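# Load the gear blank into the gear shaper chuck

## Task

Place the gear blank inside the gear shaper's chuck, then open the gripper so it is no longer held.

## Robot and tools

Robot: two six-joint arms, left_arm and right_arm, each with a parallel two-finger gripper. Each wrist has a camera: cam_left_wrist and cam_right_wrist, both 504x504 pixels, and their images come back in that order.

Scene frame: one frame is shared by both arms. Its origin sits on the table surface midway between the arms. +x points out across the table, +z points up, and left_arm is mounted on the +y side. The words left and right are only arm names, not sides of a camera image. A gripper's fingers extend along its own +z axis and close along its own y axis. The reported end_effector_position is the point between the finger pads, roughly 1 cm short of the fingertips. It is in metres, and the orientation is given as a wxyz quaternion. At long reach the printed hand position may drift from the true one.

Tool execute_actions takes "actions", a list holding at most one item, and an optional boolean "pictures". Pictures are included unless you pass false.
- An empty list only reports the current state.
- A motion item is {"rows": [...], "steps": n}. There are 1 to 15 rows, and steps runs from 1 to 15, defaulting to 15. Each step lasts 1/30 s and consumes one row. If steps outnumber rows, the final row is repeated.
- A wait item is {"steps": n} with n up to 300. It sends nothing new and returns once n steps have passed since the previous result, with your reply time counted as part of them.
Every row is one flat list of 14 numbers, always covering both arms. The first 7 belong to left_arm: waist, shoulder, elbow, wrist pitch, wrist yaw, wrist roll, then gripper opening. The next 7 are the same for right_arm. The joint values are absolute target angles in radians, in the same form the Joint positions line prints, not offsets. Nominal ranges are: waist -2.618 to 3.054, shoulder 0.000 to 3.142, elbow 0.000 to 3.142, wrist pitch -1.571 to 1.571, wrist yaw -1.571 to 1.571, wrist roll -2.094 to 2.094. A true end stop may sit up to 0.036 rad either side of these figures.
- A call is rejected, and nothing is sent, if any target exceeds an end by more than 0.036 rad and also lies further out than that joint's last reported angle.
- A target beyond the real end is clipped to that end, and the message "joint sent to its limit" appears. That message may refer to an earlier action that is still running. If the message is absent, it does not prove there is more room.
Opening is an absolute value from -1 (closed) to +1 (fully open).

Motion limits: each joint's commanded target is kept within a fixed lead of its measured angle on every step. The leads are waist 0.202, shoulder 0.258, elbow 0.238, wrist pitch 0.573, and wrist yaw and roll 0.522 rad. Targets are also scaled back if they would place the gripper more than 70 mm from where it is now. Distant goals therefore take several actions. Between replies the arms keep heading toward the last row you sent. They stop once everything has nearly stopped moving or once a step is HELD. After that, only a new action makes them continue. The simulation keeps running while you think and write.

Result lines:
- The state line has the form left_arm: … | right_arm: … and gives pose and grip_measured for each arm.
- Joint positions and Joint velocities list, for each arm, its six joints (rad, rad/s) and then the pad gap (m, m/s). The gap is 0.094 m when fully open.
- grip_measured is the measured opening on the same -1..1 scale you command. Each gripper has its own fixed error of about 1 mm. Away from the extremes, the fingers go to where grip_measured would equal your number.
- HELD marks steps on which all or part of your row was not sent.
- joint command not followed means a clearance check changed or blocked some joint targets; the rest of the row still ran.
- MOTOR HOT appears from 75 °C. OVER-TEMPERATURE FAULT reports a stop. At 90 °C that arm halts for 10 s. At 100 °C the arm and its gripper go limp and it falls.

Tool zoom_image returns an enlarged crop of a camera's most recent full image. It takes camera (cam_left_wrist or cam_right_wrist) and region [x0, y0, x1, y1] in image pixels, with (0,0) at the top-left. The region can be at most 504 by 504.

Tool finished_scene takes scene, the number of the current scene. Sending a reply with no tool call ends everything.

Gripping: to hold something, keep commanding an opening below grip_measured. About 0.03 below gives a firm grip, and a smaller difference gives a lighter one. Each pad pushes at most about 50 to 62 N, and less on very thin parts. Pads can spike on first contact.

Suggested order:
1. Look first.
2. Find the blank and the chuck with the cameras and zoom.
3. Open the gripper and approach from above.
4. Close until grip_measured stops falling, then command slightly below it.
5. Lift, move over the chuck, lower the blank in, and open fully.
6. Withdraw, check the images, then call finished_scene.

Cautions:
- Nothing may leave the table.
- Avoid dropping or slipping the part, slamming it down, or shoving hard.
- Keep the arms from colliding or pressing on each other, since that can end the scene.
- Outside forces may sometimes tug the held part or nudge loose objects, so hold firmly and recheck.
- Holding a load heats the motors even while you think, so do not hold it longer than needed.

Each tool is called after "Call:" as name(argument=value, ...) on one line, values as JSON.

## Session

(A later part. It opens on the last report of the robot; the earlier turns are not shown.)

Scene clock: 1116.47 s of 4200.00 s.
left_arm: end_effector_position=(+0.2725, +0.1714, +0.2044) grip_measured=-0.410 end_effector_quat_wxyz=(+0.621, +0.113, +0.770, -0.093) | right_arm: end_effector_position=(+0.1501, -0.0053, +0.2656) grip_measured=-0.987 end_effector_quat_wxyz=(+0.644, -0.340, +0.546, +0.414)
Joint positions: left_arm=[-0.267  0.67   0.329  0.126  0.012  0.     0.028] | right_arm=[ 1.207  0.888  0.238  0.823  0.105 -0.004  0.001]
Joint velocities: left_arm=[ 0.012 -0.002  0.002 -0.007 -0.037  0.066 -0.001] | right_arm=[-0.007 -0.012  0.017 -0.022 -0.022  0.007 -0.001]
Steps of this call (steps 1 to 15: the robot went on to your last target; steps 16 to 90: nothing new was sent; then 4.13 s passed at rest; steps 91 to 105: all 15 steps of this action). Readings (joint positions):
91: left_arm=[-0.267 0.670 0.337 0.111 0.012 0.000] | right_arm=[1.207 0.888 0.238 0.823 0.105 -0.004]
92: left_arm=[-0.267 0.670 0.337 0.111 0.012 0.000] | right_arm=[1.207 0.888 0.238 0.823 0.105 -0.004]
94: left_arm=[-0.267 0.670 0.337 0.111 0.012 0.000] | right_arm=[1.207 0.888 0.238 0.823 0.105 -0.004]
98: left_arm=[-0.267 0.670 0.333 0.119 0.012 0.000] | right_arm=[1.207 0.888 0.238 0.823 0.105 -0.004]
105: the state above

Call:
execute_actions(actions=[{"rows":[[-0.263,0.66,0.315,0.13,0.012,0.02,-0.47,1.2,0.88,0.26,0.81,0.1,0,-1],[-0.263,0.66,0.315,0.13,0.012,0.03,-0.47,1.2,0.88,0.26,0.81,0.1,0,-1],[-0.263,0.66,0.315,0.13,0.012,0.04,-0.47,1.2,0.88,0.26,0.81,0.1,0,-1],[-0.263,0.66,0.315,0.13,0.012,0.05,-0.47,1.2,0.88,0.26,0.81,0.1,0,-1]],"steps":15}])

Scene clock: 1126.33 s of 4200.00 s.
left_arm: end_effector_position=(+0.2723, +0.1705, +0.2048) grip_measured=-0.410 end_effector_quat_wxyz=(+0.622, +0.127, +0.768, -0.085) | right_arm: end_effector_position=(+0.1501, -0.0053, +0.2656) grip_measured=-0.987 end_effector_quat_wxyz=(+0.644, -0.340, +0.546, +0.414)
Joint positions: left_arm=[-0.267  0.67   0.329  0.127  0.017  0.031  0.028] | right_arm=[ 1.207  0.888  0.238  0.823  0.105 -0.004  0.001]
Joint velocities: left_arm=[ 0.012  0.002 -0.002 -0.037  0.022 -0.051 -0.   ] | right_arm=[-0.022  0.002  0.002 -0.022 -0.051  0.095  0.   ]
Steps of this call (steps 1 to 15: the robot went on to your last target; steps 16 to 90: nothing new was sent; then 6.37 s passed at rest; steps 91 to 105: all 15 steps of this action). Readings (joint positions):
91: left_arm=[-0.267 0.670 0.329 0.127 0.012 0.002] | right_arm=[1.207 0.888 0.238 0.823 0.105 -0.004]
92: left_arm=[-0.267 0.670 0.329 0.127 0.013 0.005] | right_arm=[1.207 0.888 0.238 0.823 0.105 -0.004]
94: left_arm=[-0.267 0.670 0.329 0.127 0.014 0.013] | right_arm=[1.207 0.888 0.238 0.823 0.105 -0.004]
98: left_arm=[-0.267 0.670 0.329 0.127 0.016 0.025] | right_arm=[1.207 0.888 0.238 0.823 0.105 -0.004]
105: the state above

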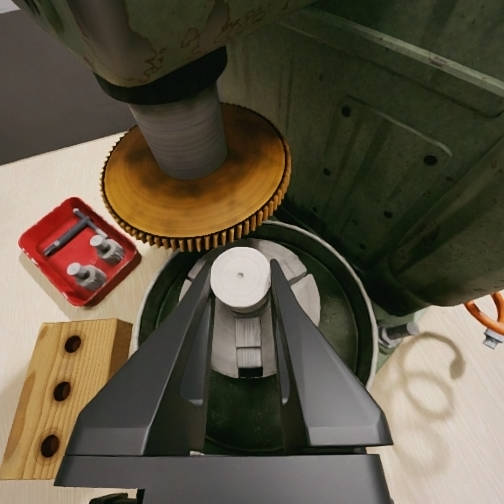

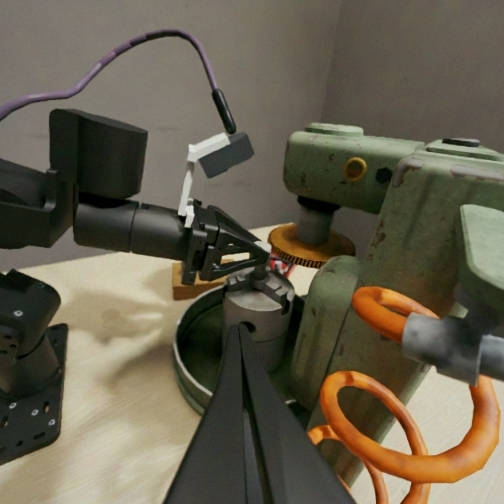

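Call:
execute_actions(actions=[{"rows":[[-0.263,0.66,0.315,0.12,0.012,0.02,-0.47,1.2,0.88,0.26,0.81,0.1,0,-1],[-0.263,0.66,0.315,0.12,0.011,0.01,-0.47,1.2,0.88,0.26,0.81,0.1,0,-1],[-0.263,0.66,0.315,0.12,0.01,0.0,-0.47,1.2,0.88,0.26,0.81,0.1,0,-1],[-0.263,0.66,0.315,0.12,0.009,-0.01,-0.47,1.2,0.88,0.26,0.81,0.1,0,-1],[-0.263,0.66,0.315,0.12,0.008,-0.02,-0.47,1.2,0.88,0.26,0.81,0.1,0,-1],[-0.263,0.66,0.315,0.12,0.007,-0.03,-0.47,1.2,0.88,0.26,0.81,0.1,0,-1],[-0.263,0.66,0.315,0.12,0.006,-0.04,-0.47,1.2,0.88,0.26,0.81,0.1,0,-1],[-0.263,0.66,0.315,0.12,0.005,-0.05,-0.47,1.2,0.88,0.26,0.81,0.1,0,-1]],"steps":15}], pictures=false)

Call:
execute_actions(actions=[{"steps":10}])

Call:
zoom_image(camera="cam_right_wrist", region=[235,250,285,300])

Scene clock: 1136.70 s of 4200.00 s.
left_arm: end_effector_position=(+0.2727, +0.1719, +0.2048) grip_measured=-0.410 end_effector_quat_wxyz=(+0.620, +0.102, +0.771, -0.099) | right_arm: end_effector_position=(+0.1501, -0.0053, +0.2656) grip_measured=-0.987 end_effector_quat_wxyz=(+0.644, -0.340, +0.546, +0.414)
Joint positions: left_arm=[-0.267  0.67   0.329  0.127  0.009 -0.025  0.028] | right_arm=[ 1.207  0.888  0.238  0.823  0.105 -0.004  0.001]
Joint velocities: left_arm=[-0.012 -0.012  0.012 -0.066 -0.022  0.007 -0.   ] | right_arm=[-0.007  0.007 -0.002  0.037 -0.022 -0.081 -0.   ]
Steps of this call (steps 1 to 15: the robot went on to your last target; steps 16 to 90: nothing new was sent; then 6.87 s passed at rest; steps 91 to 105: all 15 steps of this action). Readings (joint positions):
91: left_arm=[-0.267 0.670 0.329 0.127 0.017 0.030] | right_arm=[1.207 0.888 0.238 0.823 0.105 -0.004]
92: left_arm=[-0.267 0.670 0.329 0.127 0.017 0.027] | right_arm=[1.207 0.888 0.238 0.823 0.105 -0.004]
94: left_arm=[-0.267 0.670 0.329 0.127 0.017 0.020] | right_arm=[1.207 0.888 0.238 0.823 0.105 -0.004]
98: left_arm=[-0.267 0.670 0.329 0.127 0.013 -0.003] | right_arm=[1.207 0.888 0.238 0.823 0.105 -0.004]
105: the state above

Scene clock: 1137.03 s of 4200.00 s.
left_arm: end_effector_position=(+0.2728, +0.1721, +0.2048) grip_measured=-0.410 end_effector_quat_wxyz=(+0.620, +0.100, +0.772, -0.101) | right_arm: end_effector_position=(+0.1501, -0.0053, +0.2656) grip_measured=-0.987 end_effector_quat_wxyz=(+0.644, -0.340, +0.546, +0.414)
Joint positions: left_arm=[-0.267  0.67   0.329  0.127  0.008 -0.03   0.028] | right_arm=[ 1.207  0.888  0.238  0.823  0.105 -0.004  0.001]
Joint velocities: left_arm=[ 0.017  0.002 -0.007 -0.037 -0.081  0.007 -0.001] | right_arm=[-0.022 -0.007 -0.007 -0.022  0.022 -0.081 -0.   ]
Steps of this call (steps 1 to 10: the robot went on to your last target). Readings (joint positions):
1: left_arm=[-0.267 0.670 0.329 0.127 0.008 -0.026] | right_arm=[1.207 0.888 0.238 0.823 0.105 -0.004]
2: left_arm=[-0.267 0.670 0.329 0.127 0.008 -0.027] | right_arm=[1.207 0.888 0.238 0.823 0.105 -0.004]
4: left_arm=[-0.267 0.670 0.329 0.127 0.008 -0.029] | right_arm=[1.207 0.888 0.238 0.823 0.105 -0.004]
8: left_arm=[-0.267 0.670 0.329 0.127 0.008 -0.030] | right_arm=[1.207 0.888 0.238 0.823 0.105 -0.004]
10: the state above

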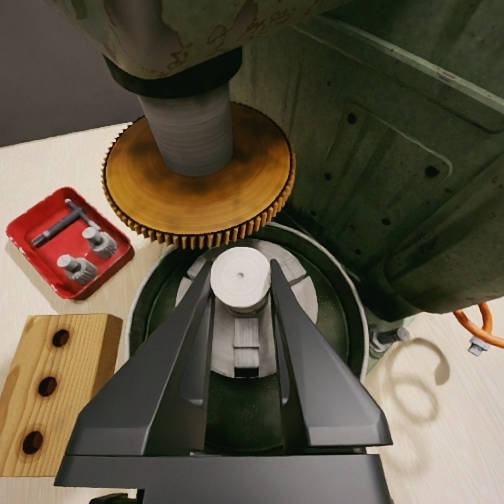

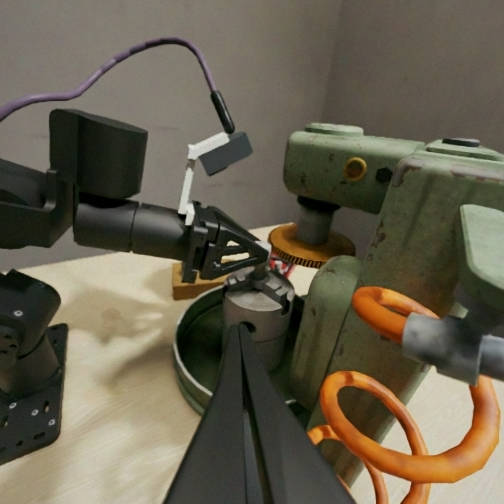

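Region (235, 250, 285, 300) of cam_right_wrist's 504x504 image, scaled by 10.080, with more detail than that image has.

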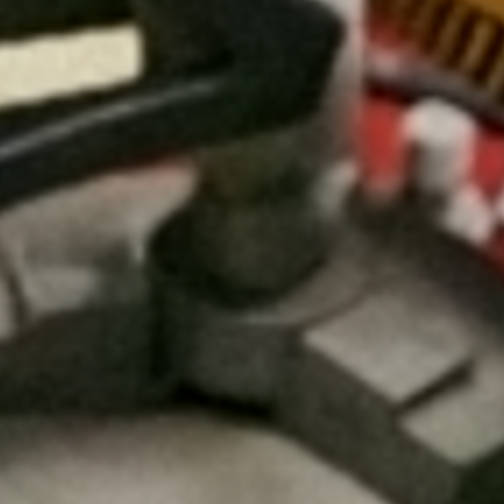

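Call:
execute_actions(actions=[{"rows":[[-0.263,0.67,0.335,0.145,0.012,0.01,-0.47,1.2,0.88,0.26,0.81,0.1,0,-1],[-0.263,0.67,0.335,0.145,0.012,0.01,-0.47,1.2,0.88,0.26,0.81,0.1,0,-1],[-0.263,0.67,0.335,0.145,0.012,0.01,-0.47,1.2,0.88,0.26,0.81,0.1,0,-1],[-0.263,0.67,0.335,0.145,0.012,0.01,-0.47,1.2,0.88,0.26,0.81,0.1,0,-1],[-0.263,0.67,0.335,0.145,0.012,0.01,-0.47,1.2,0.88,0.26,0.81,0.1,0,-1],[-0.263,0.67,0.335,0.145,0.012,0.01,-0.47,1.2,0.88,0.26,0.81,0.1,0,-1],[-0.263,0.67,0.335,0.145,0.012,0.01,-0.47,1.2,0.88,0.26,0.81,0.1,0,-1],[-0.263,0.67,0.335,0.145,0.012,0.01,-0.47,1.2,0.88,0.26,0.81,0.1,0,-1],[-0.263,0.67,0.335,0.145,0.012,0.01,-0.415,1.2,0.88,0.26,0.81,0.1,0,-1]],"steps":15}])

Call:
zoom_image(camera="cam_right_wrist", region=[220,220,300,300])

Scene clock: 1152.20 s of 4200.00 s.
left_arm: end_effector_position=(+0.2727, +0.1718, +0.2049) grip_measured=-0.403 end_effector_quat_wxyz=(+0.621, +0.109, +0.770, -0.095) | right_arm: end_effector_position=(+0.1501, -0.0053, +0.2656) grip_measured=-0.987 end_effector_quat_wxyz=(+0.644, -0.340, +0.546, +0.414)
Joint positions: left_arm=[-0.267  0.67   0.329  0.128  0.01  -0.01   0.028] | right_arm=[ 1.207  0.888  0.238  0.823  0.105 -0.004  0.001]
Joint velocities: left_arm=[-0.012  0.002  0.002  0.007  0.022 -0.051  0.001] | right_arm=[ 0.002 -0.027 -0.007 -0.022  0.022 -0.037 -0.   ]
Steps of this call (steps 1 to 15: the robot went on to your last target; steps 16 to 90: nothing new was sent; then 11.67 s passed at rest; steps 91 to 105: all 15 steps of this action). Readings (joint positions):
91: left_arm=[-0.267 0.670 0.329 0.127 0.008 -0.024] | right_arm=[1.207 0.888 0.238 0.823 0.105 -0.004]
92: left_arm=[-0.267 0.670 0.329 0.128 0.008 -0.020] | right_arm=[1.207 0.888 0.238 0.823 0.105 -0.004]
94: left_arm=[-0.267 0.670 0.329 0.128 0.009 -0.016] | right_arm=[1.207 0.888 0.238 0.823 0.105 -0.004]
98: left_arm=[-0.267 0.670 0.329 0.128 0.009 -0.012] | right_arm=[1.207 0.888 0.238 0.823 0.105 -0.004]
105: the state above

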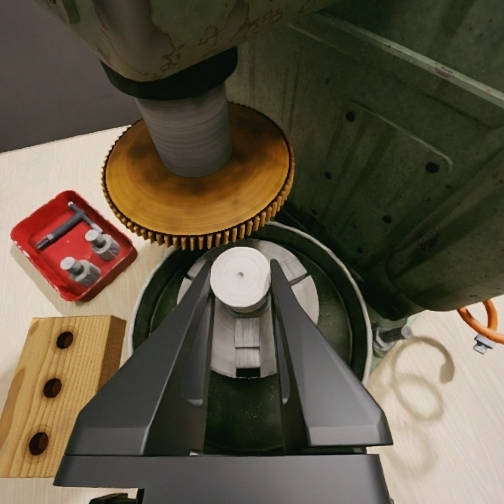

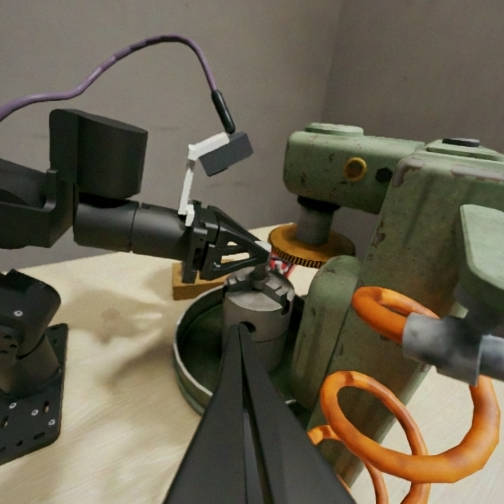

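Region (220, 220, 300, 300) of cam_right_wrist's 504x504 image, scaled by 6.300, with more detail than that image has.

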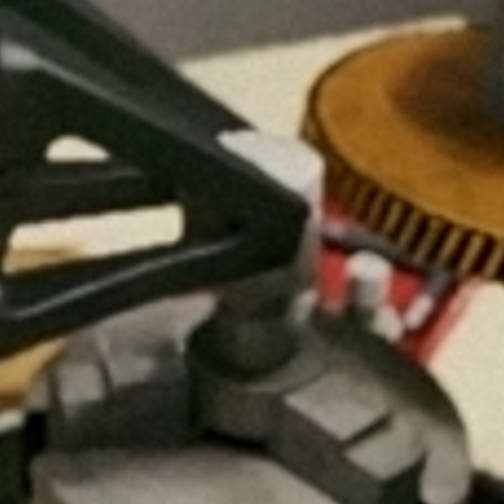

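Call:
execute_actions(actions=[{"rows":[[-0.263,0.67,0.31,0.135,0.012,0.0,-0.41,1.2,0.88,0.26,0.81,0.1,0,-1],[-0.263,0.67,0.306,0.136,0.012,0.0,-0.41,1.2,0.88,0.26,0.81,0.1,0,-1],[-0.263,0.67,0.303,0.137,0.012,0.0,-0.41,1.2,0.88,0.26,0.81,0.1,0,-1],[-0.263,0.67,0.30,0.138,0.012,0.0,-0.41,1.2,0.88,0.26,0.81,0.1,0,-1],[-0.263,0.67,0.297,0.139,0.012,0.0,-0.41,1.2,0.88,0.26,0.81,0.1,0,-1],[-0.263,0.67,0.294,0.14,0.012,0.0,-0.41,1.2,0.88,0.26,0.81,0.1,0,-1]],"steps":15}])

Call:
zoom_image(camera="cam_right_wrist", region=[220,220,300,300])

Scene clock: 1161.93 s of 4200.00 s.
left_arm: end_effector_position=(+0.2729, +0.1718, +0.2046) grip_measured=-0.400 end_effector_quat_wxyz=(+0.624, +0.108, +0.768, -0.095) | right_arm: end_effector_position=(+0.1501, -0.0053, +0.2656) grip_measured=-0.987 end_effector_quat_wxyz=(+0.644, -0.340, +0.546, +0.414)
Joint positions: left_arm=[-0.267  0.67   0.32   0.145  0.01  -0.01   0.028] | right_arm=[ 1.207  0.888  0.238  0.823  0.105 -0.004  0.001]
Joint velocities: left_arm=[-0.017 -0.017  0.007  0.051  0.022 -0.007  0.001] | right_arm=[-0.007 -0.007 -0.002 -0.051 -0.051 -0.007 -0.   ]
Steps of this call (steps 1 to 15: the robot went on to your last target; steps 16 to 90: nothing new was sent; then 6.23 s passed at rest; steps 91 to 105: all 15 steps of this action). Readings (joint positions):
91: left_arm=[-0.267 0.670 0.329 0.128 0.010 -0.010] | right_arm=[1.207 0.888 0.238 0.823 0.105 -0.004]
92: left_arm=[-0.267 0.670 0.329 0.128 0.010 -0.010] | right_arm=[1.207 0.888 0.238 0.823 0.105 -0.004]
94: left_arm=[-0.267 0.670 0.329 0.128 0.010 -0.010] | right_arm=[1.207 0.888 0.238 0.823 0.105 -0.004]
98: left_arm=[-0.267 0.670 0.323 0.140 0.010 -0.010] | right_arm=[1.207 0.888 0.238 0.823 0.105 -0.004]
105: the state above

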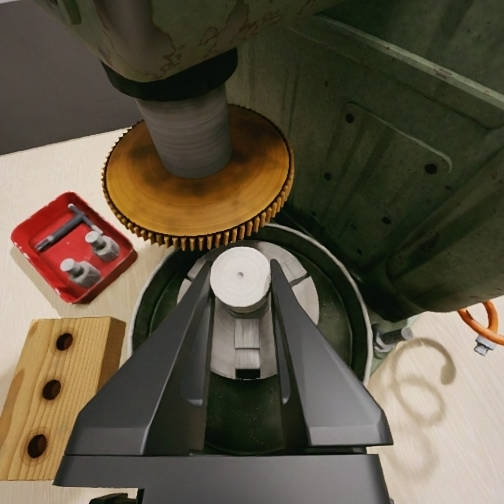

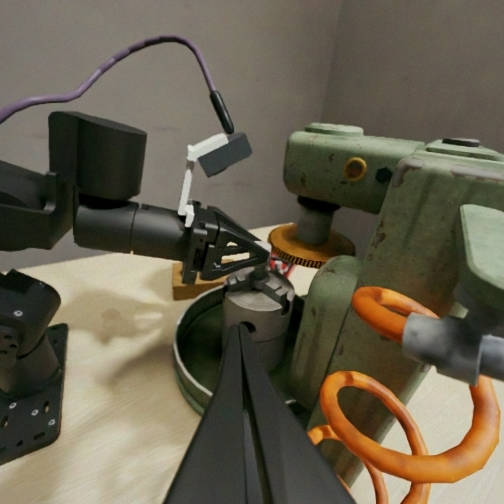

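Region (220, 220, 300, 300) of cam_right_wrist's 504x504 image, scaled by 6.300, with more detail than that image has.

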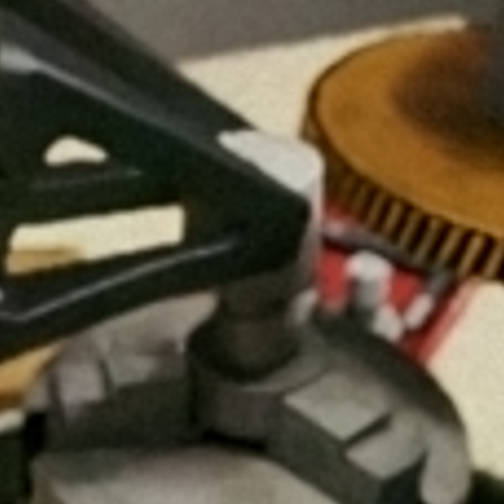

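Call:
execute_actions(actions=[{"rows":[[-0.263,0.67,0.325,0.15,0.012,0.0,-0.41,1.2,0.88,0.26,0.81,0.1,0,-1],[-0.263,0.67,0.325,0.15,0.012,0.0,-0.41,1.2,0.88,0.26,0.81,0.1,0,-1],[-0.263,0.67,0.325,0.15,0.012,0.0,-0.37,1.2,0.88,0.26,0.81,0.1,0,-1],[-0.263,0.67,0.325,0.15,0.012,0.0,-0.37,1.2,0.88,0.26,0.81,0.1,0,-1],[-0.263,0.67,0.325,0.15,0.012,0.0,-0.37,1.2,0.88,0.26,0.81,0.1,0,-1],[-0.263,0.67,0.325,0.15,0.012,0.0,-0.37,1.2,0.88,0.26,0.81,0.1,0,-1],[-0.263,0.67,0.325,0.15,0.012,0.0,-0.37,1.2,0.88,0.26,0.81,0.1,0,-1],[-0.263,0.67,0.325,0.15,0.012,0.0,-0.45,1.2,0.88,0.26,0.81,0.1,0,-1]],"steps":15}])

Call:
zoom_image(camera="cam_right_wrist", region=[220,220,300,300])

Scene clock: 1177.73 s of 4200.00 s.
left_arm: end_effector_position=(+0.2729, +0.1716, +0.2049) grip_measured=-0.413 end_effector_quat_wxyz=(+0.625, +0.109, +0.767, -0.095) | right_arm: end_effector_position=(+0.1501, -0.0053, +0.2656) grip_measured=-0.987 end_effector_quat_wxyz=(+0.644, -0.340, +0.546, +0.414)
Joint positions: left_arm=[-0.267  0.67   0.32   0.146  0.01  -0.008  0.028] | right_arm=[ 1.207  0.888  0.238  0.823  0.105 -0.004  0.001]
Joint velocities: left_arm=[ 0.007 -0.002 -0.012  0.081 -0.037 -0.066  0.001] | right_arm=[-0.002 -0.017  0.007  0.022  0.007 -0.007 -0.001]
Steps of this call (steps 1 to 15: the robot went on to your last target; steps 16 to 90: nothing new was sent; then 12.30 s passed at rest; steps 91 to 105: all 15 steps of this action). Readings (joint positions):
91: left_arm=[-0.267 0.670 0.320 0.146 0.010 -0.010] | right_arm=[1.207 0.888 0.238 0.823 0.105 -0.004]
92: left_arm=[-0.267 0.670 0.320 0.146 0.010 -0.010] | right_arm=[1.207 0.888 0.238 0.823 0.105 -0.004]
94: left_arm=[-0.267 0.670 0.320 0.146 0.010 -0.009] | right_arm=[1.207 0.888 0.238 0.823 0.105 -0.004]
98: left_arm=[-0.267 0.670 0.320 0.146 0.010 -0.008] | right_arm=[1.207 0.888 0.238 0.823 0.105 -0.004]
105: the state above

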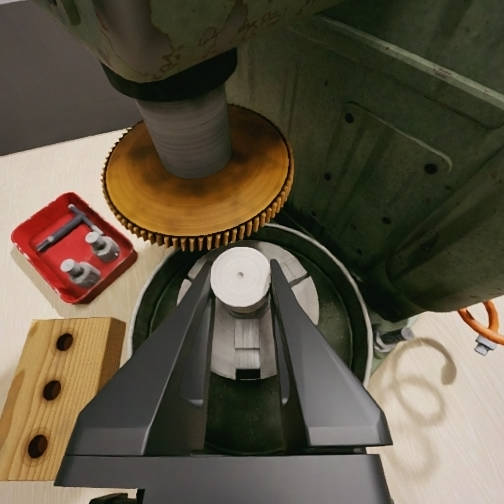

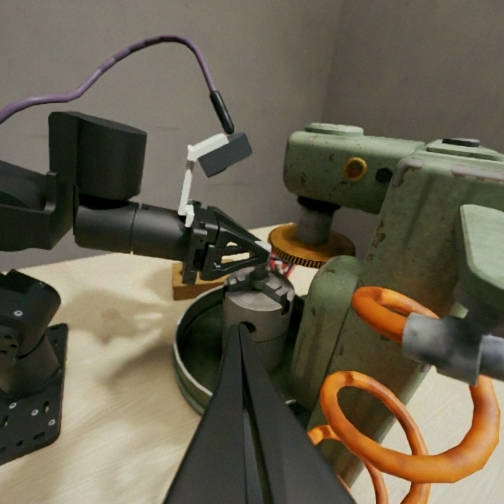

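Region (220, 220, 300, 300) of cam_right_wrist's 504x504 image, scaled by 6.300, with more detail than that image has.

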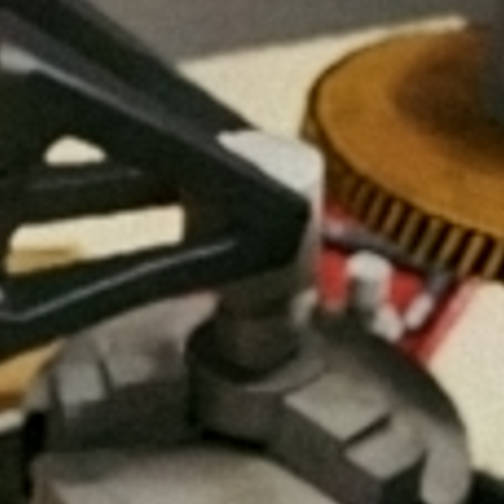

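Call:
execute_actions(actions=[{"rows":[[-0.263,0.68,0.30,0.12,0.012,0.0,-0.48,1.2,0.88,0.26,0.81,0.1,0,-1],[-0.263,0.683,0.295,0.10,0.012,0.0,-0.48,1.2,0.88,0.26,0.81,0.1,0,-1],[-0.263,0.686,0.29,0.08,0.012,0.0,-0.48,1.2,0.88,0.26,0.81,0.1,0,-1],[-0.263,0.689,0.285,0.06,0.012,0.0,-0.48,1.2,0.88,0.26,0.81,0.1,0,-1],[-0.263,0.692,0.28,0.04,0.012,0.0,-0.48,1.2,0.88,0.26,0.81,0.1,0,-1]],"steps":15}], pictures=false)

Scene clock: 1184.87 s of 4200.00 s.
left_arm: end_effector_position=(+0.2727, +0.1717, +0.2036) grip_measured=-0.413 end_effector_quat_wxyz=(+0.623, +0.109, +0.769, -0.095) | right_arm: end_effector_position=(+0.1501, -0.0053, +0.2656) grip_measured=-0.987 end_effector_quat_wxyz=(+0.644, -0.340, +0.546, +0.414)
Joint positions: left_arm=[-0.267  0.67   0.32   0.141  0.01  -0.008  0.028] | right_arm=[ 1.207  0.888  0.238  0.823  0.105 -0.004  0.001]
Joint velocities: left_arm=[-0.002  0.012 -0.012  0.007 -0.007 -0.066 -0.   ] | right_arm=[-0.002 -0.017  0.012  0.007 -0.022  0.022 -0.001]
Steps of this call (steps 1 to 15: the robot went on to your last target; steps 16 to 90: nothing new was sent; then 3.63 s passed at rest; steps 91 to 105: all 15 steps of this action). Readings (joint positions):
91: left_arm=[-0.267 0.670 0.320 0.146 0.010 -0.008] | right_arm=[1.207 0.888 0.238 0.823 0.105 -0.004]
92: left_arm=[-0.267 0.670 0.320 0.145 0.010 -0.008] | right_arm=[1.207 0.888 0.238 0.823 0.105 -0.004]
94: left_arm=[-0.267 0.670 0.320 0.142 0.010 -0.008] | right_arm=[1.207 0.888 0.238 0.823 0.105 -0.004]
98: left_arm=[-0.267 0.670 0.320 0.141 0.010 -0.008] | right_arm=[1.207 0.888 0.238 0.823 0.105 -0.004]
105: the state above

Call:
execute_actions(actions=[{"rows":[[-0.263,0.695,0.272,0.03,0.012,0.0,-0.48,1.2,0.88,0.26,0.81,0.1,0,-1],[-0.263,0.698,0.264,0.02,0.012,0.0,-0.48,1.2,0.88,0.26,0.81,0.1,0,-1],[-0.263,0.701,0.256,0.01,0.012,0.0,-0.48,1.2,0.88,0.26,0.81,0.1,0,-1],[-0.263,0.704,0.248,0.0,0.012,0.0,-0.48,1.2,0.88,0.26,0.81,0.1,0,-1],[-0.263,0.707,0.24,-0.01,0.012,0.0,-0.48,1.2,0.88,0.26,0.81,0.1,0,-1]],"steps":15}])

Call:
zoom_image(camera="cam_right_wrist", region=[220,220,300,300])

Scene clock: 1192.40 s of 4200.00 s.
left_arm: end_effector_position=(+0.2726, +0.1717, +0.2021) grip_measured=-0.413 end_effector_quat_wxyz=(+0.625, +0.109, +0.767, -0.095) | right_arm: end_effector_position=(+0.1501, -0.0053, +0.2656) grip_measured=-0.987 end_effector_quat_wxyz=(+0.644, -0.340, +0.546, +0.414)
Joint positions: left_arm=[-0.267  0.67   0.309  0.158  0.01  -0.008  0.028] | right_arm=[ 1.207  0.888  0.238  0.823  0.105 -0.004  0.001]
Joint velocities: left_arm=[ 0.022 -0.002 -0.012 -0.037 -0.037  0.037 -0.001] | right_arm=[ 0.007  0.017  0.017 -0.081  0.022  0.066  0.001]
Steps of this call (steps 1 to 15: the robot went on to your last target; steps 16 to 90: nothing new was sent; then 4.03 s passed at rest; steps 91 to 105: all 15 steps of this action). Readings (joint positions):
91: left_arm=[-0.267 0.670 0.320 0.141 0.010 -0.008] | right_arm=[1.207 0.888 0.238 0.823 0.105 -0.004]
92: left_arm=[-0.267 0.670 0.320 0.140 0.010 -0.008] | right_arm=[1.207 0.888 0.238 0.823 0.105 -0.004]
94: left_arm=[-0.267 0.670 0.316 0.145 0.010 -0.008] | right_arm=[1.207 0.888 0.238 0.823 0.105 -0.004]
98: left_arm=[-0.267 0.670 0.310 0.156 0.010 -0.008] | right_arm=[1.207 0.888 0.238 0.823 0.105 -0.004]
105: the state above

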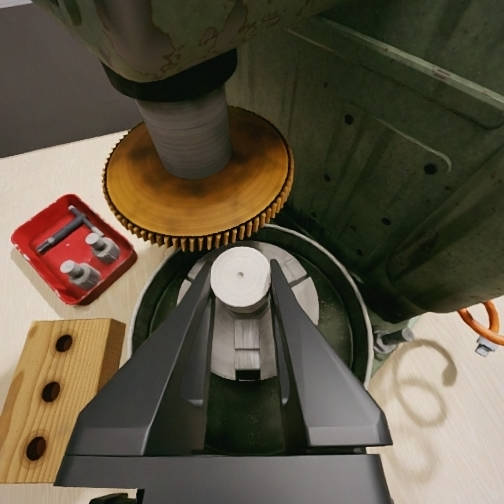

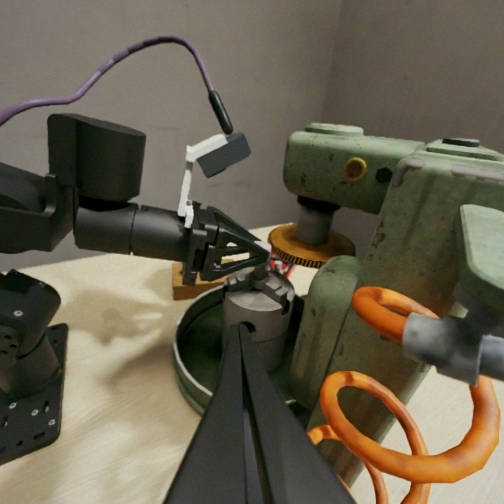

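Region (220, 220, 300, 300) of cam_right_wrist's 504x504 image, scaled by 6.300, with more detail than that image has.

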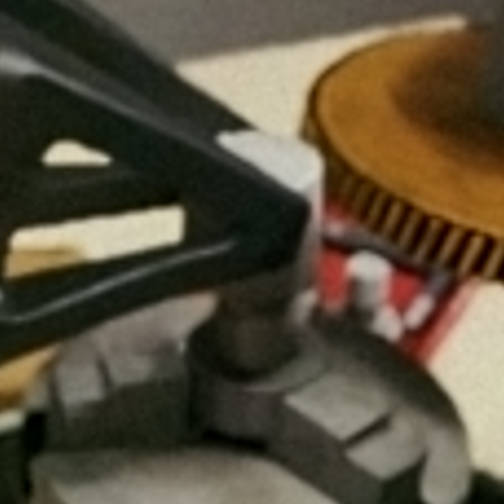

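Call:
execute_actions(actions=[{"rows":[[-0.263,0.68,0.30,0.1,0.01,-0.008,-0.48,1.2,0.88,0.26,0.81,0.1,0,-1],[-0.263,0.67,0.33,0.16,0.01,-0.008,-0.48,1.2,0.88,0.26,0.81,0.1,0,-1],[-0.263,0.67,0.35,0.18,0.01,-0.008,-0.48,1.2,0.88,0.26,0.81,0.1,0,-1],[-0.263,0.67,0.36,0.18,0.01,-0.008,-0.48,1.2,0.88,0.26,0.81,0.1,0,-1]],"steps":15}])

Call:
zoom_image(camera="cam_right_wrist", region=[235,250,285,300])

Scene clock: 1204.67 s of 4200.00 s.
left_arm: end_effector_position=(+0.2731, +0.1715, +0.2056) grip_measured=-0.413 end_effector_quat_wxyz=(+0.627, +0.109, +0.766, -0.096) | right_arm: end_effector_position=(+0.1501, -0.0053, +0.2656) grip_measured=-0.987 end_effector_quat_wxyz=(+0.644, -0.340, +0.546, +0.414)
Joint positions: left_arm=[-0.267  0.67   0.318  0.154  0.011 -0.008  0.028] | right_arm=[ 1.207  0.888  0.238  0.823  0.105 -0.004  0.001]
Joint velocities: left_arm=[ 0.012 -0.002 -0.002  0.037  0.022  0.007  0.   ] | right_arm=[ 0.002  0.007 -0.007  0.066 -0.022 -0.051 -0.   ]
Steps of this call (steps 1 to 15: the robot went on to your last target; steps 16 to 90: nothing new was sent; then 8.77 s passed at rest; steps 91 to 105: all 15 steps of this action). Readings (joint positions):
91: left_arm=[-0.267 0.670 0.309 0.165 0.010 -0.008] | right_arm=[1.207 0.888 0.238 0.823 0.105 -0.004]
92: left_arm=[-0.267 0.670 0.309 0.168 0.010 -0.008] | right_arm=[1.207 0.888 0.238 0.823 0.105 -0.004]
94: left_arm=[-0.267 0.670 0.312 0.165 0.011 -0.008] | right_arm=[1.207 0.888 0.238 0.823 0.105 -0.004]
98: left_arm=[-0.267 0.670 0.317 0.155 0.011 -0.008] | right_arm=[1.207 0.888 0.238 0.823 0.105 -0.004]
105: the state above

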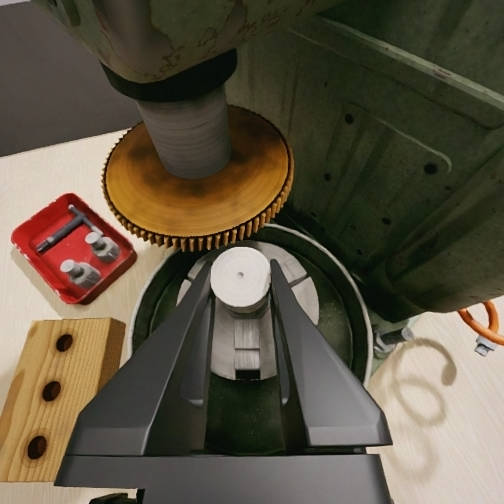

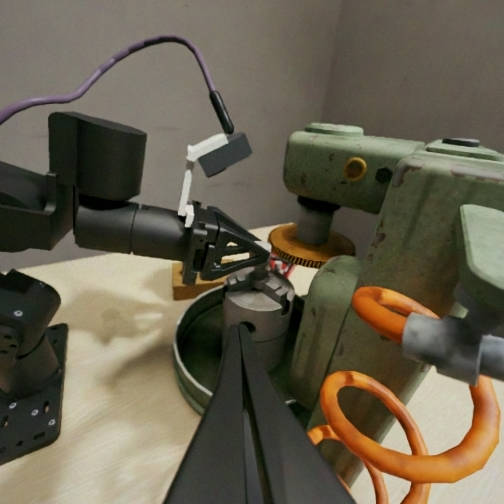

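Region (235, 250, 285, 300) of cam_right_wrist's 504x504 image, scaled by 10.080, with more detail than that image has.

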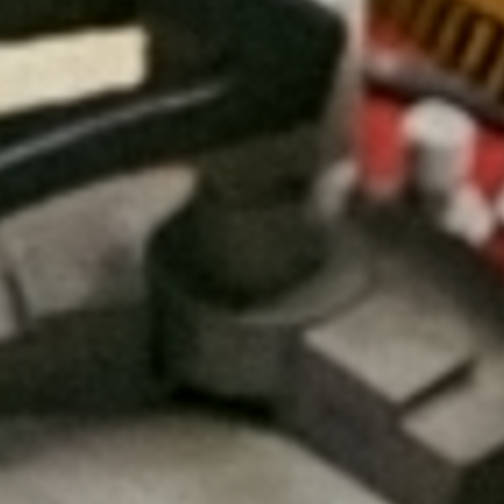

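Call:
execute_actions(actions=[{"rows":[[-0.263,0.67,0.325,0.16,0.01,-0.008,-0.48,1.2,0.88,0.26,0.81,0.1,0,-1],[-0.263,0.67,0.325,0.16,0.01,-0.008,-0.48,1.2,0.88,0.26,0.81,0.1,0,-1],[-0.263,0.67,0.325,0.16,0.01,-0.008,-0.36,1.2,0.88,0.26,0.81,0.1,0,-1]],"steps":15}])

Call:
zoom_image(camera="cam_right_wrist", region=[220,220,300,300])

Scene clock: 1213.83 s of 4200.00 s.
left_arm: end_effector_position=(+0.2735, +0.1714, +0.2078) grip_measured=-0.362 end_effector_quat_wxyz=(+0.630, +0.109, +0.763, -0.096) | right_arm: end_effector_position=(+0.1501, -0.0053, +0.2656) grip_measured=-0.987 end_effector_quat_wxyz=(+0.644, -0.340, +0.546, +0.414)
Joint positions: left_arm=[-0.267  0.67   0.318  0.163  0.011 -0.008  0.03 ] | right_arm=[ 1.207  0.888  0.238  0.823  0.105 -0.004  0.001]
Joint velocities: left_arm=[-0.002  0.002  0.002  0.037  0.022 -0.051 -0.001] | right_arm=[ 0.002  0.002  0.002  0.022 -0.037  0.007  0.001]
Steps of this call (steps 1 to 15: the robot went on to your last target; steps 16 to 90: nothing new was sent; then 5.67 s passed at rest; steps 91 to 105: all 15 steps of this action). Readings (joint positions):
91: left_arm=[-0.267 0.670 0.318 0.153 0.011 -0.008] | right_arm=[1.207 0.888 0.238 0.823 0.105 -0.004]
92: left_arm=[-0.267 0.670 0.318 0.153 0.011 -0.008] | right_arm=[1.207 0.888 0.238 0.823 0.105 -0.004]
94: left_arm=[-0.267 0.670 0.318 0.153 0.011 -0.008] | right_arm=[1.207 0.888 0.238 0.823 0.105 -0.004]
98: left_arm=[-0.267 0.670 0.318 0.160 0.011 -0.008] | right_arm=[1.207 0.888 0.238 0.823 0.105 -0.004]
105: the state above

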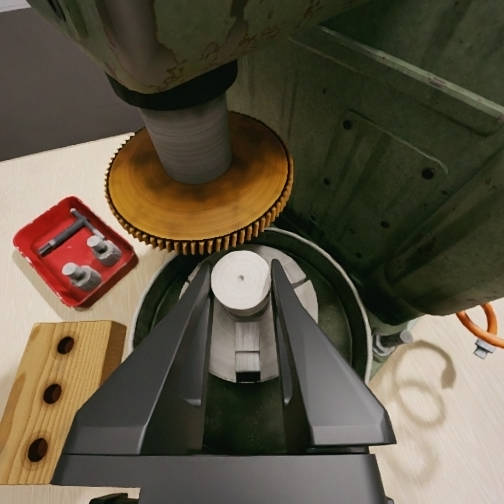

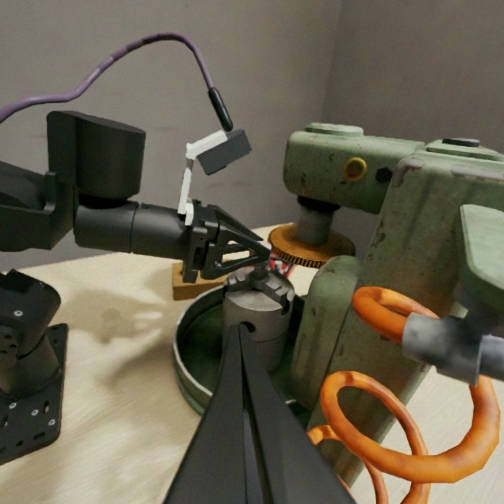

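Region (220, 220, 300, 300) of cam_right_wrist's 504x504 image, scaled by 6.300, with more detail than that image has.

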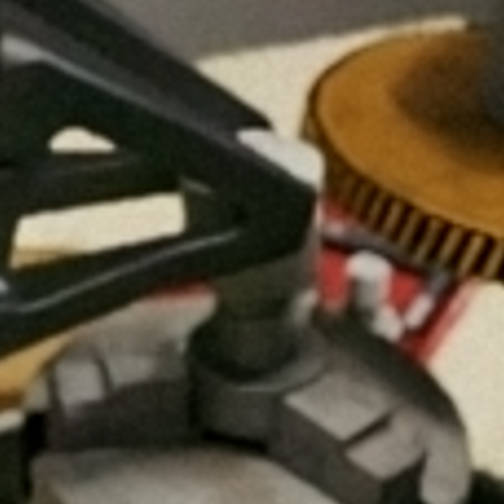

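Call:
execute_actions(actions=[{"rows":[[-0.263,0.67,0.35,0.16,0.01,0,-0.1,1.2,0.88,0.26,0.81,0.1,0,-1],[-0.263,0.675,0.375,0.13,0.01,0,-0.1,1.2,0.88,0.26,0.81,0.1,0,-1],[-0.263,0.68,0.40,0.09,0.01,0,-0.1,1.2,0.88,0.26,0.81,0.1,0,-1],[-0.263,0.685,0.425,0.05,0.01,0,-0.1,1.2,0.88,0.26,0.81,0.1,0,-1],[-0.263,0.69,0.45,0.01,0.01,0,-0.1,1.2,0.88,0.26,0.81,0.1,0,-1],[-0.263,0.697,0.475,-0.03,0.01,0,-0.1,1.2,0.88,0.26,0.81,0.1,0,-1],[-0.263,0.704,0.50,-0.07,0.01,0,-0.1,1.2,0.88,0.26,0.81,0.1,0,-1],[-0.263,0.711,0.525,-0.11,0.01,0,-0.1,1.2,0.88,0.26,0.81,0.1,0,-1],[-0.263,0.718,0.55,-0.15,0.01,0,-0.1,1.2,0.88,0.26,0.81,0.1,0,-1],[-0.263,0.725,0.575,-0.185,0.01,0,-0.1,1.2,0.88,0.26,0.81,0.1,0,-1],[-0.263,0.732,0.60,-0.22,0.01,0,-0.1,1.2,0.88,0.26,0.81,0.1,0,-1],[-0.263,0.739,0.625,-0.25,0.01,0,-0.1,1.2,0.88,0.26,0.81,0.1,0,-1],[-0.263,0.746,0.65,-0.28,0.01,0,-0.1,1.2,0.88,0.26,0.81,0.1,0,-1],[-0.263,0.752,0.67,-0.30,0.01,0,-0.1,1.2,0.88,0.26,0.81,0.1,0,-1],[-0.263,0.758,0.685,-0.30,0.01,0,-0.1,1.2,0.88,0.26,0.81,0.1,0,-1]],"steps":15}], pictures=false)

Call:
execute_actions(actions=[{"steps":20}])

Call:
zoom_image(camera="cam_right_wrist", region=[210,200,310,300])

Scene clock: 1232.43 s of 4200.00 s.
left_arm: end_effector_position=(+0.2782, +0.1700, +0.2613) grip_measured=-0.102 end_effector_quat_wxyz=(+0.595, +0.113, +0.790, -0.091) | right_arm: end_effector_position=(+0.1501, -0.0053, +0.2656) grip_measured=-0.987 end_effector_quat_wxyz=(+0.644, -0.340, +0.546, +0.414)
Joint positions: left_arm=[-0.267  0.733  0.629 -0.174  0.011 -0.006  0.042] | right_arm=[ 1.207  0.888  0.238  0.823  0.105 -0.004  0.001]
Joint velocities: left_arm=[ 0.002  0.188  0.559 -0.637 -0.022  0.022  0.001] | right_arm=[ 0.007 -0.002 -0.012  0.037 -0.022 -0.037 -0.001]
Steps of this call (steps 1 to 15: the robot went on to your last target; steps 16 to 90: nothing new was sent; then 15.10 s passed at rest; steps 91 to 105: all 15 steps of this action). Readings (joint positions):
91: left_arm=[-0.267 0.670 0.318 0.164 0.011 -0.008] | right_arm=[1.207 0.888 0.238 0.823 0.105 -0.004]
92: left_arm=[-0.267 0.670 0.321 0.158 0.011 -0.007] | right_arm=[1.207 0.888 0.238 0.823 0.105 -0.004]
94: left_arm=[-0.267 0.670 0.348 0.124 0.011 -0.007] | right_arm=[1.207 0.888 0.238 0.823 0.105 -0.004]
98: left_arm=[-0.267 0.686 0.454 0.029 0.011 -0.006] | right_arm=[1.207 0.888 0.238 0.823 0.105 -0.004]
105: the state above

Scene clock: 1233.10 s of 4200.00 s.
left_arm: end_effector_position=(+0.2730, +0.1715, +0.2510) grip_measured=-0.102 end_effector_quat_wxyz=(+0.565, +0.116, +0.812, -0.086) | right_arm: end_effector_position=(+0.1501, -0.0053, +0.2656) grip_measured=-0.987 end_effector_quat_wxyz=(+0.644, -0.340, +0.546, +0.414)
Joint positions: left_arm=[-0.267  0.741  0.662 -0.275  0.011 -0.006  0.042] | right_arm=[ 1.207  0.888  0.238  0.823  0.105 -0.004  0.001]
Joint velocities: left_arm=[-0.022  0.007 -0.012  0.022  0.037  0.007 -0.   ] | right_arm=[-0.002 -0.002 -0.012  0.022  0.007 -0.11   0.001]
Steps of this call (steps 1 to 20: the robot went on to your last target). Readings (joint positions):
1: left_arm=[-0.267 0.739 0.645 -0.191 0.011 -0.006] | right_arm=[1.207 0.888 0.238 0.823 0.105 -0.004]
2: left_arm=[-0.267 0.741 0.655 -0.204 0.011 -0.006] | right_arm=[1.207 0.888 0.238 0.823 0.105 -0.004]
4: left_arm=[-0.267 0.741 0.662 -0.223 0.011 -0.006] | right_arm=[1.207 0.888 0.238 0.823 0.105 -0.004]
8: left_arm=[-0.267 0.741 0.662 -0.256 0.011 -0.006] | right_arm=[1.207 0.888 0.238 0.823 0.105 -0.004]
20: the state above

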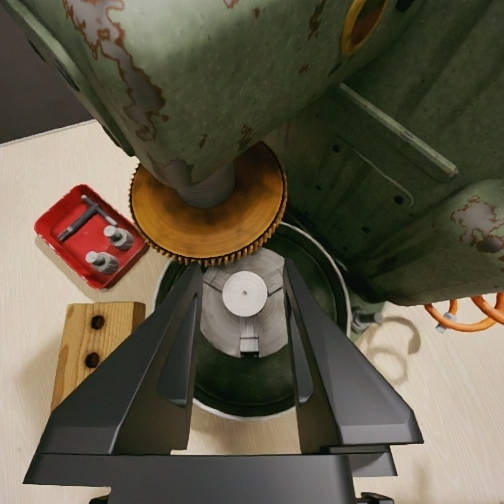

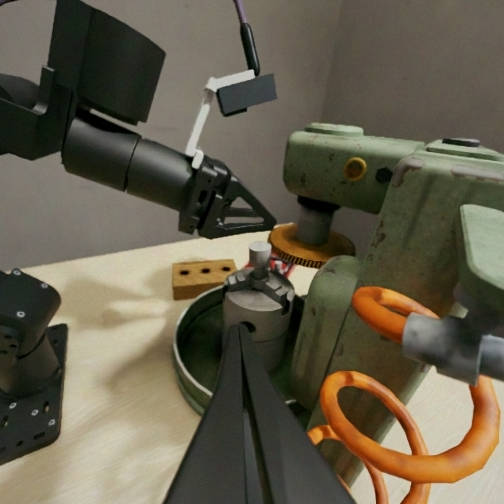

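Region (210, 200, 310, 300) of cam_right_wrist's 504x504 image, scaled by 5.040, with more detail than that image has.

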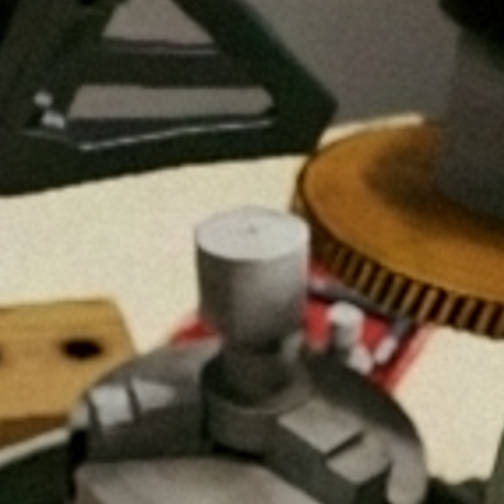

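Call:
execute_actions(actions=[{"rows":[[-0.263,0.758,0.685,-0.30,0.01,0,-1,1.2,0.88,0.26,0.81,0.1,0,-1],[-0.263,0.758,0.685,-0.30,0.01,0,-1,1.2,0.88,0.26,0.81,0.1,0,-1],[-0.263,0.758,0.685,-0.30,0.01,0,-1,1.2,0.88,0.26,0.81,0.1,0,-1],[-0.263,0.758,0.685,-0.32,0.01,0,-1,1.2,0.88,0.26,0.81,0.1,0,-1],[-0.263,0.758,0.685,-0.34,0.01,0,-1,1.2,0.88,0.26,0.81,0.1,0,-1],[-0.263,0.758,0.685,-0.355,0.01,0,-1,1.2,0.88,0.26,0.81,0.1,0,-1]],"steps":15}], pictures=false)

Call:
execute_actions(actions=[{"steps":15}])

Call:
zoom_image(camera="cam_right_wrist", region=[210,200,310,300])

Scene clock: 1266.73 s of 4200.00 s.
left_arm: end_effector_position=(+0.2684, +0.1729, +0.2389) grip_measured=-0.988 end_effector_quat_wxyz=(+0.543, +0.118, +0.827, -0.083) | right_arm: end_effector_position=(+0.1501, -0.0053, +0.2656) grip_measured=-0.987 end_effector_quat_wxyz=(+0.644, -0.340, +0.546, +0.414)
Joint positions: left_arm=[-0.267  0.741  0.662 -0.328  0.011 -0.006  0.001] | right_arm=[ 1.207  0.888  0.238  0.823  0.105 -0.004  0.001]
Joint velocities: left_arm=[-0.002 -0.012 -0.002 -0.007 -0.007 -0.022  0.   ] | right_arm=[ 0.002 -0.012 -0.002 -0.037 -0.007 -0.007 -0.   ]
Steps of this call (steps 1 to 15: the robot went on to your last target; steps 16 to 90: nothing new was sent; then 30.13 s passed at rest; steps 91 to 105: all 15 steps of this action). Readings (joint positions):
91: left_arm=[-0.267 0.741 0.662 -0.276 0.011 -0.006] | right_arm=[1.207 0.888 0.238 0.823 0.105 -0.004]
92: left_arm=[-0.267 0.741 0.662 -0.276 0.011 -0.006] | right_arm=[1.207 0.888 0.238 0.823 0.105 -0.004]
94: left_arm=[-0.267 0.741 0.662 -0.278 0.011 -0.006] | right_arm=[1.207 0.888 0.238 0.823 0.105 -0.004]
98: left_arm=[-0.267 0.741 0.662 -0.307 0.011 -0.006] | right_arm=[1.207 0.888 0.238 0.823 0.105 -0.004]
105: the state above

Scene clock: 1267.23 s of 4200.00 s.
left_arm: end_effector_position=(+0.2680, +0.1730, +0.2381) grip_measured=-0.988 end_effector_quat_wxyz=(+0.542, +0.118, +0.828, -0.083) | right_arm: end_effector_position=(+0.1501, -0.0053, +0.2656) grip_measured=-0.987 end_effector_quat_wxyz=(+0.644, -0.340, +0.546, +0.414)
Joint positions: left_arm=[-0.267  0.741  0.662 -0.331  0.011 -0.006  0.001] | right_arm=[ 1.207  0.888  0.238  0.823  0.105 -0.004  0.001]
Joint velocities: left_arm=[-0.007 -0.002 -0.012 -0.066 -0.007  0.022 -0.001] | right_arm=[ 0.002 -0.007  0.002 -0.022  0.007 -0.022  0.   ]
Steps of this call (steps 1 to 15: the robot went on to your last target). Readings (joint positions):
1: left_arm=[-0.267 0.741 0.662 -0.328 0.011 -0.006] | right_arm=[1.207 0.888 0.238 0.823 0.105 -0.004]
2: left_arm=[-0.267 0.741 0.662 -0.329 0.011 -0.006] | right_arm=[1.207 0.888 0.238 0.823 0.105 -0.004]
4: left_arm=[-0.267 0.741 0.662 -0.330 0.011 -0.006] | right_arm=[1.207 0.888 0.238 0.823 0.105 -0.004]
8: left_arm=[-0.267 0.741 0.662 -0.331 0.011 -0.006] | right_arm=[1.207 0.888 0.238 0.823 0.105 -0.004]
15: the state above
All arms were judged still, so your last target was given up. Only a new action makes them travel on or press farther. Fingers that are still opening or closing keep moving.

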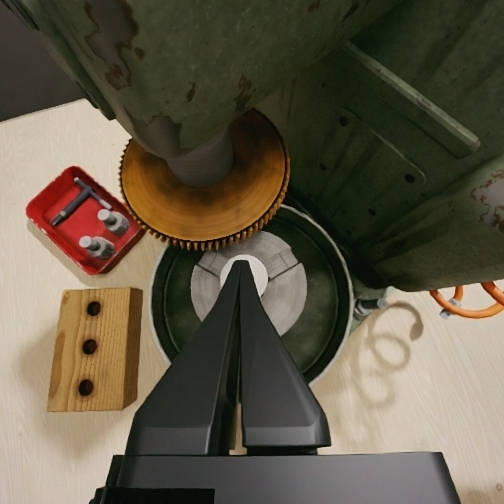

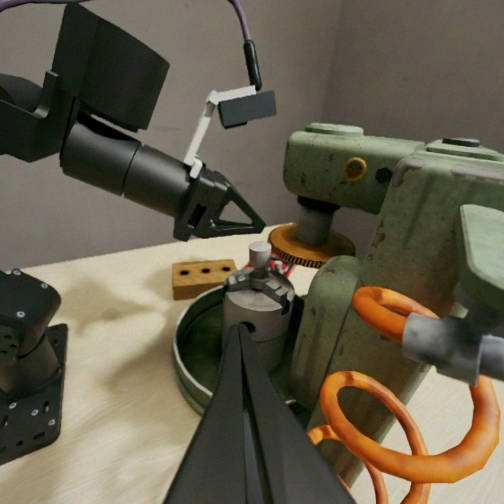

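Region (210, 200, 310, 300) of cam_right_wrist's 504x504 image, scaled by 5.040, with more detail than that image has.

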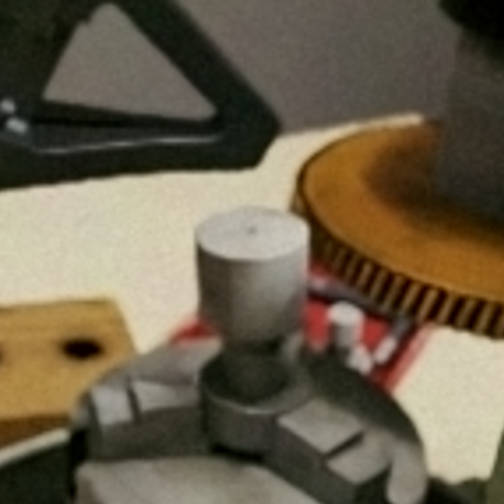

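Call:
execute_actions(actions=[{"rows":[[-0.263,0.765,0.65,-0.355,0.01,0,-1,1.2,0.88,0.26,0.81,0.1,0,-1],[-0.263,0.769,0.646,-0.355,0.01,0,-1,1.2,0.88,0.26,0.81,0.1,0,-1],[-0.263,0.773,0.642,-0.355,0.01,0,-1,1.2,0.88,0.26,0.81,0.1,0,-1],[-0.263,0.777,0.638,-0.355,0.01,0,-1,1.2,0.88,0.26,0.81,0.1,0,-1],[-0.263,0.781,0.634,-0.355,0.01,0,-1,1.2,0.88,0.26,0.81,0.1,0,-1],[-0.263,0.785,0.63,-0.355,0.01,0,-1,1.2,0.88,0.26,0.81,0.1,0,-1]],"steps":15}])

Call:
zoom_image(camera="cam_right_wrist", region=[210,200,310,300])

Scene clock: 1277.57 s of 4200.00 s.
left_arm: end_effector_position=(+0.2701, +0.1724, +0.2230) grip_measured=-0.988 end_effector_quat_wxyz=(+0.523, +0.120, +0.840, -0.080) | right_arm: end_effector_position=(+0.1501, -0.0053, +0.2656) grip_measured=-0.987 end_effector_quat_wxyz=(+0.644, -0.340, +0.546, +0.414)
Joint positions: left_arm=[-0.267  0.771  0.65  -0.335  0.011 -0.006  0.001] | right_arm=[ 1.207  0.888  0.238  0.823  0.105 -0.004  0.001]
Joint velocities: left_arm=[-0.002 -0.002 -0.012 -0.007 -0.051  0.037 -0.001] | right_arm=[ 0.002 -0.002 -0.002 -0.037 -0.037  0.037  0.   ]
Steps of this call (steps 1 to 90: nothing new was sent; then 6.83 s passed at rest; steps 91 to 105: all 15 steps of this action). Readings (joint positions):
91: left_arm=[-0.267 0.741 0.662 -0.331 0.011 -0.006] | right_arm=[1.207 0.888 0.238 0.823 0.105 -0.004]
92: left_arm=[-0.267 0.743 0.662 -0.331 0.011 -0.006] | right_arm=[1.207 0.888 0.238 0.823 0.105 -0.004]
94: left_arm=[-0.267 0.752 0.662 -0.332 0.011 -0.006] | right_arm=[1.207 0.888 0.238 0.823 0.105 -0.004]
98: left_arm=[-0.267 0.771 0.661 -0.333 0.011 -0.006] | right_arm=[1.207 0.888 0.238 0.823 0.105 -0.004]
105: the state above

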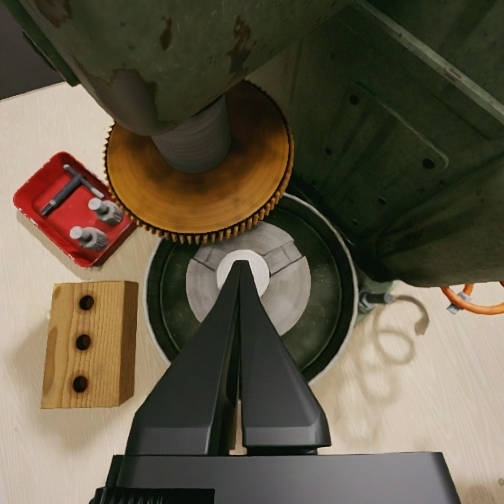

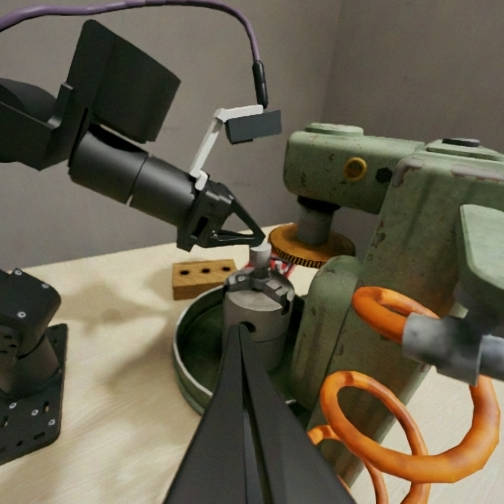

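Region (210, 200, 310, 300) of cam_right_wrist's 504x504 image, scaled by 5.040, with more detail than that image has.

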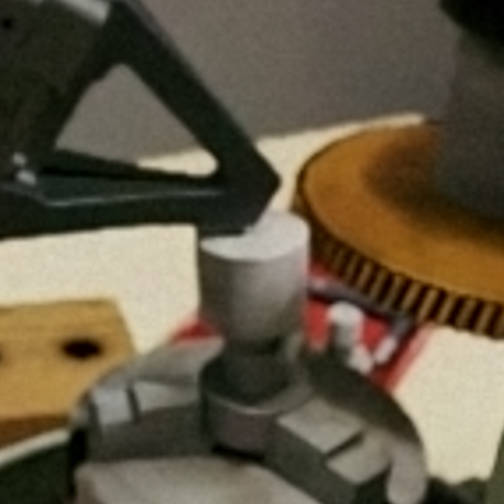

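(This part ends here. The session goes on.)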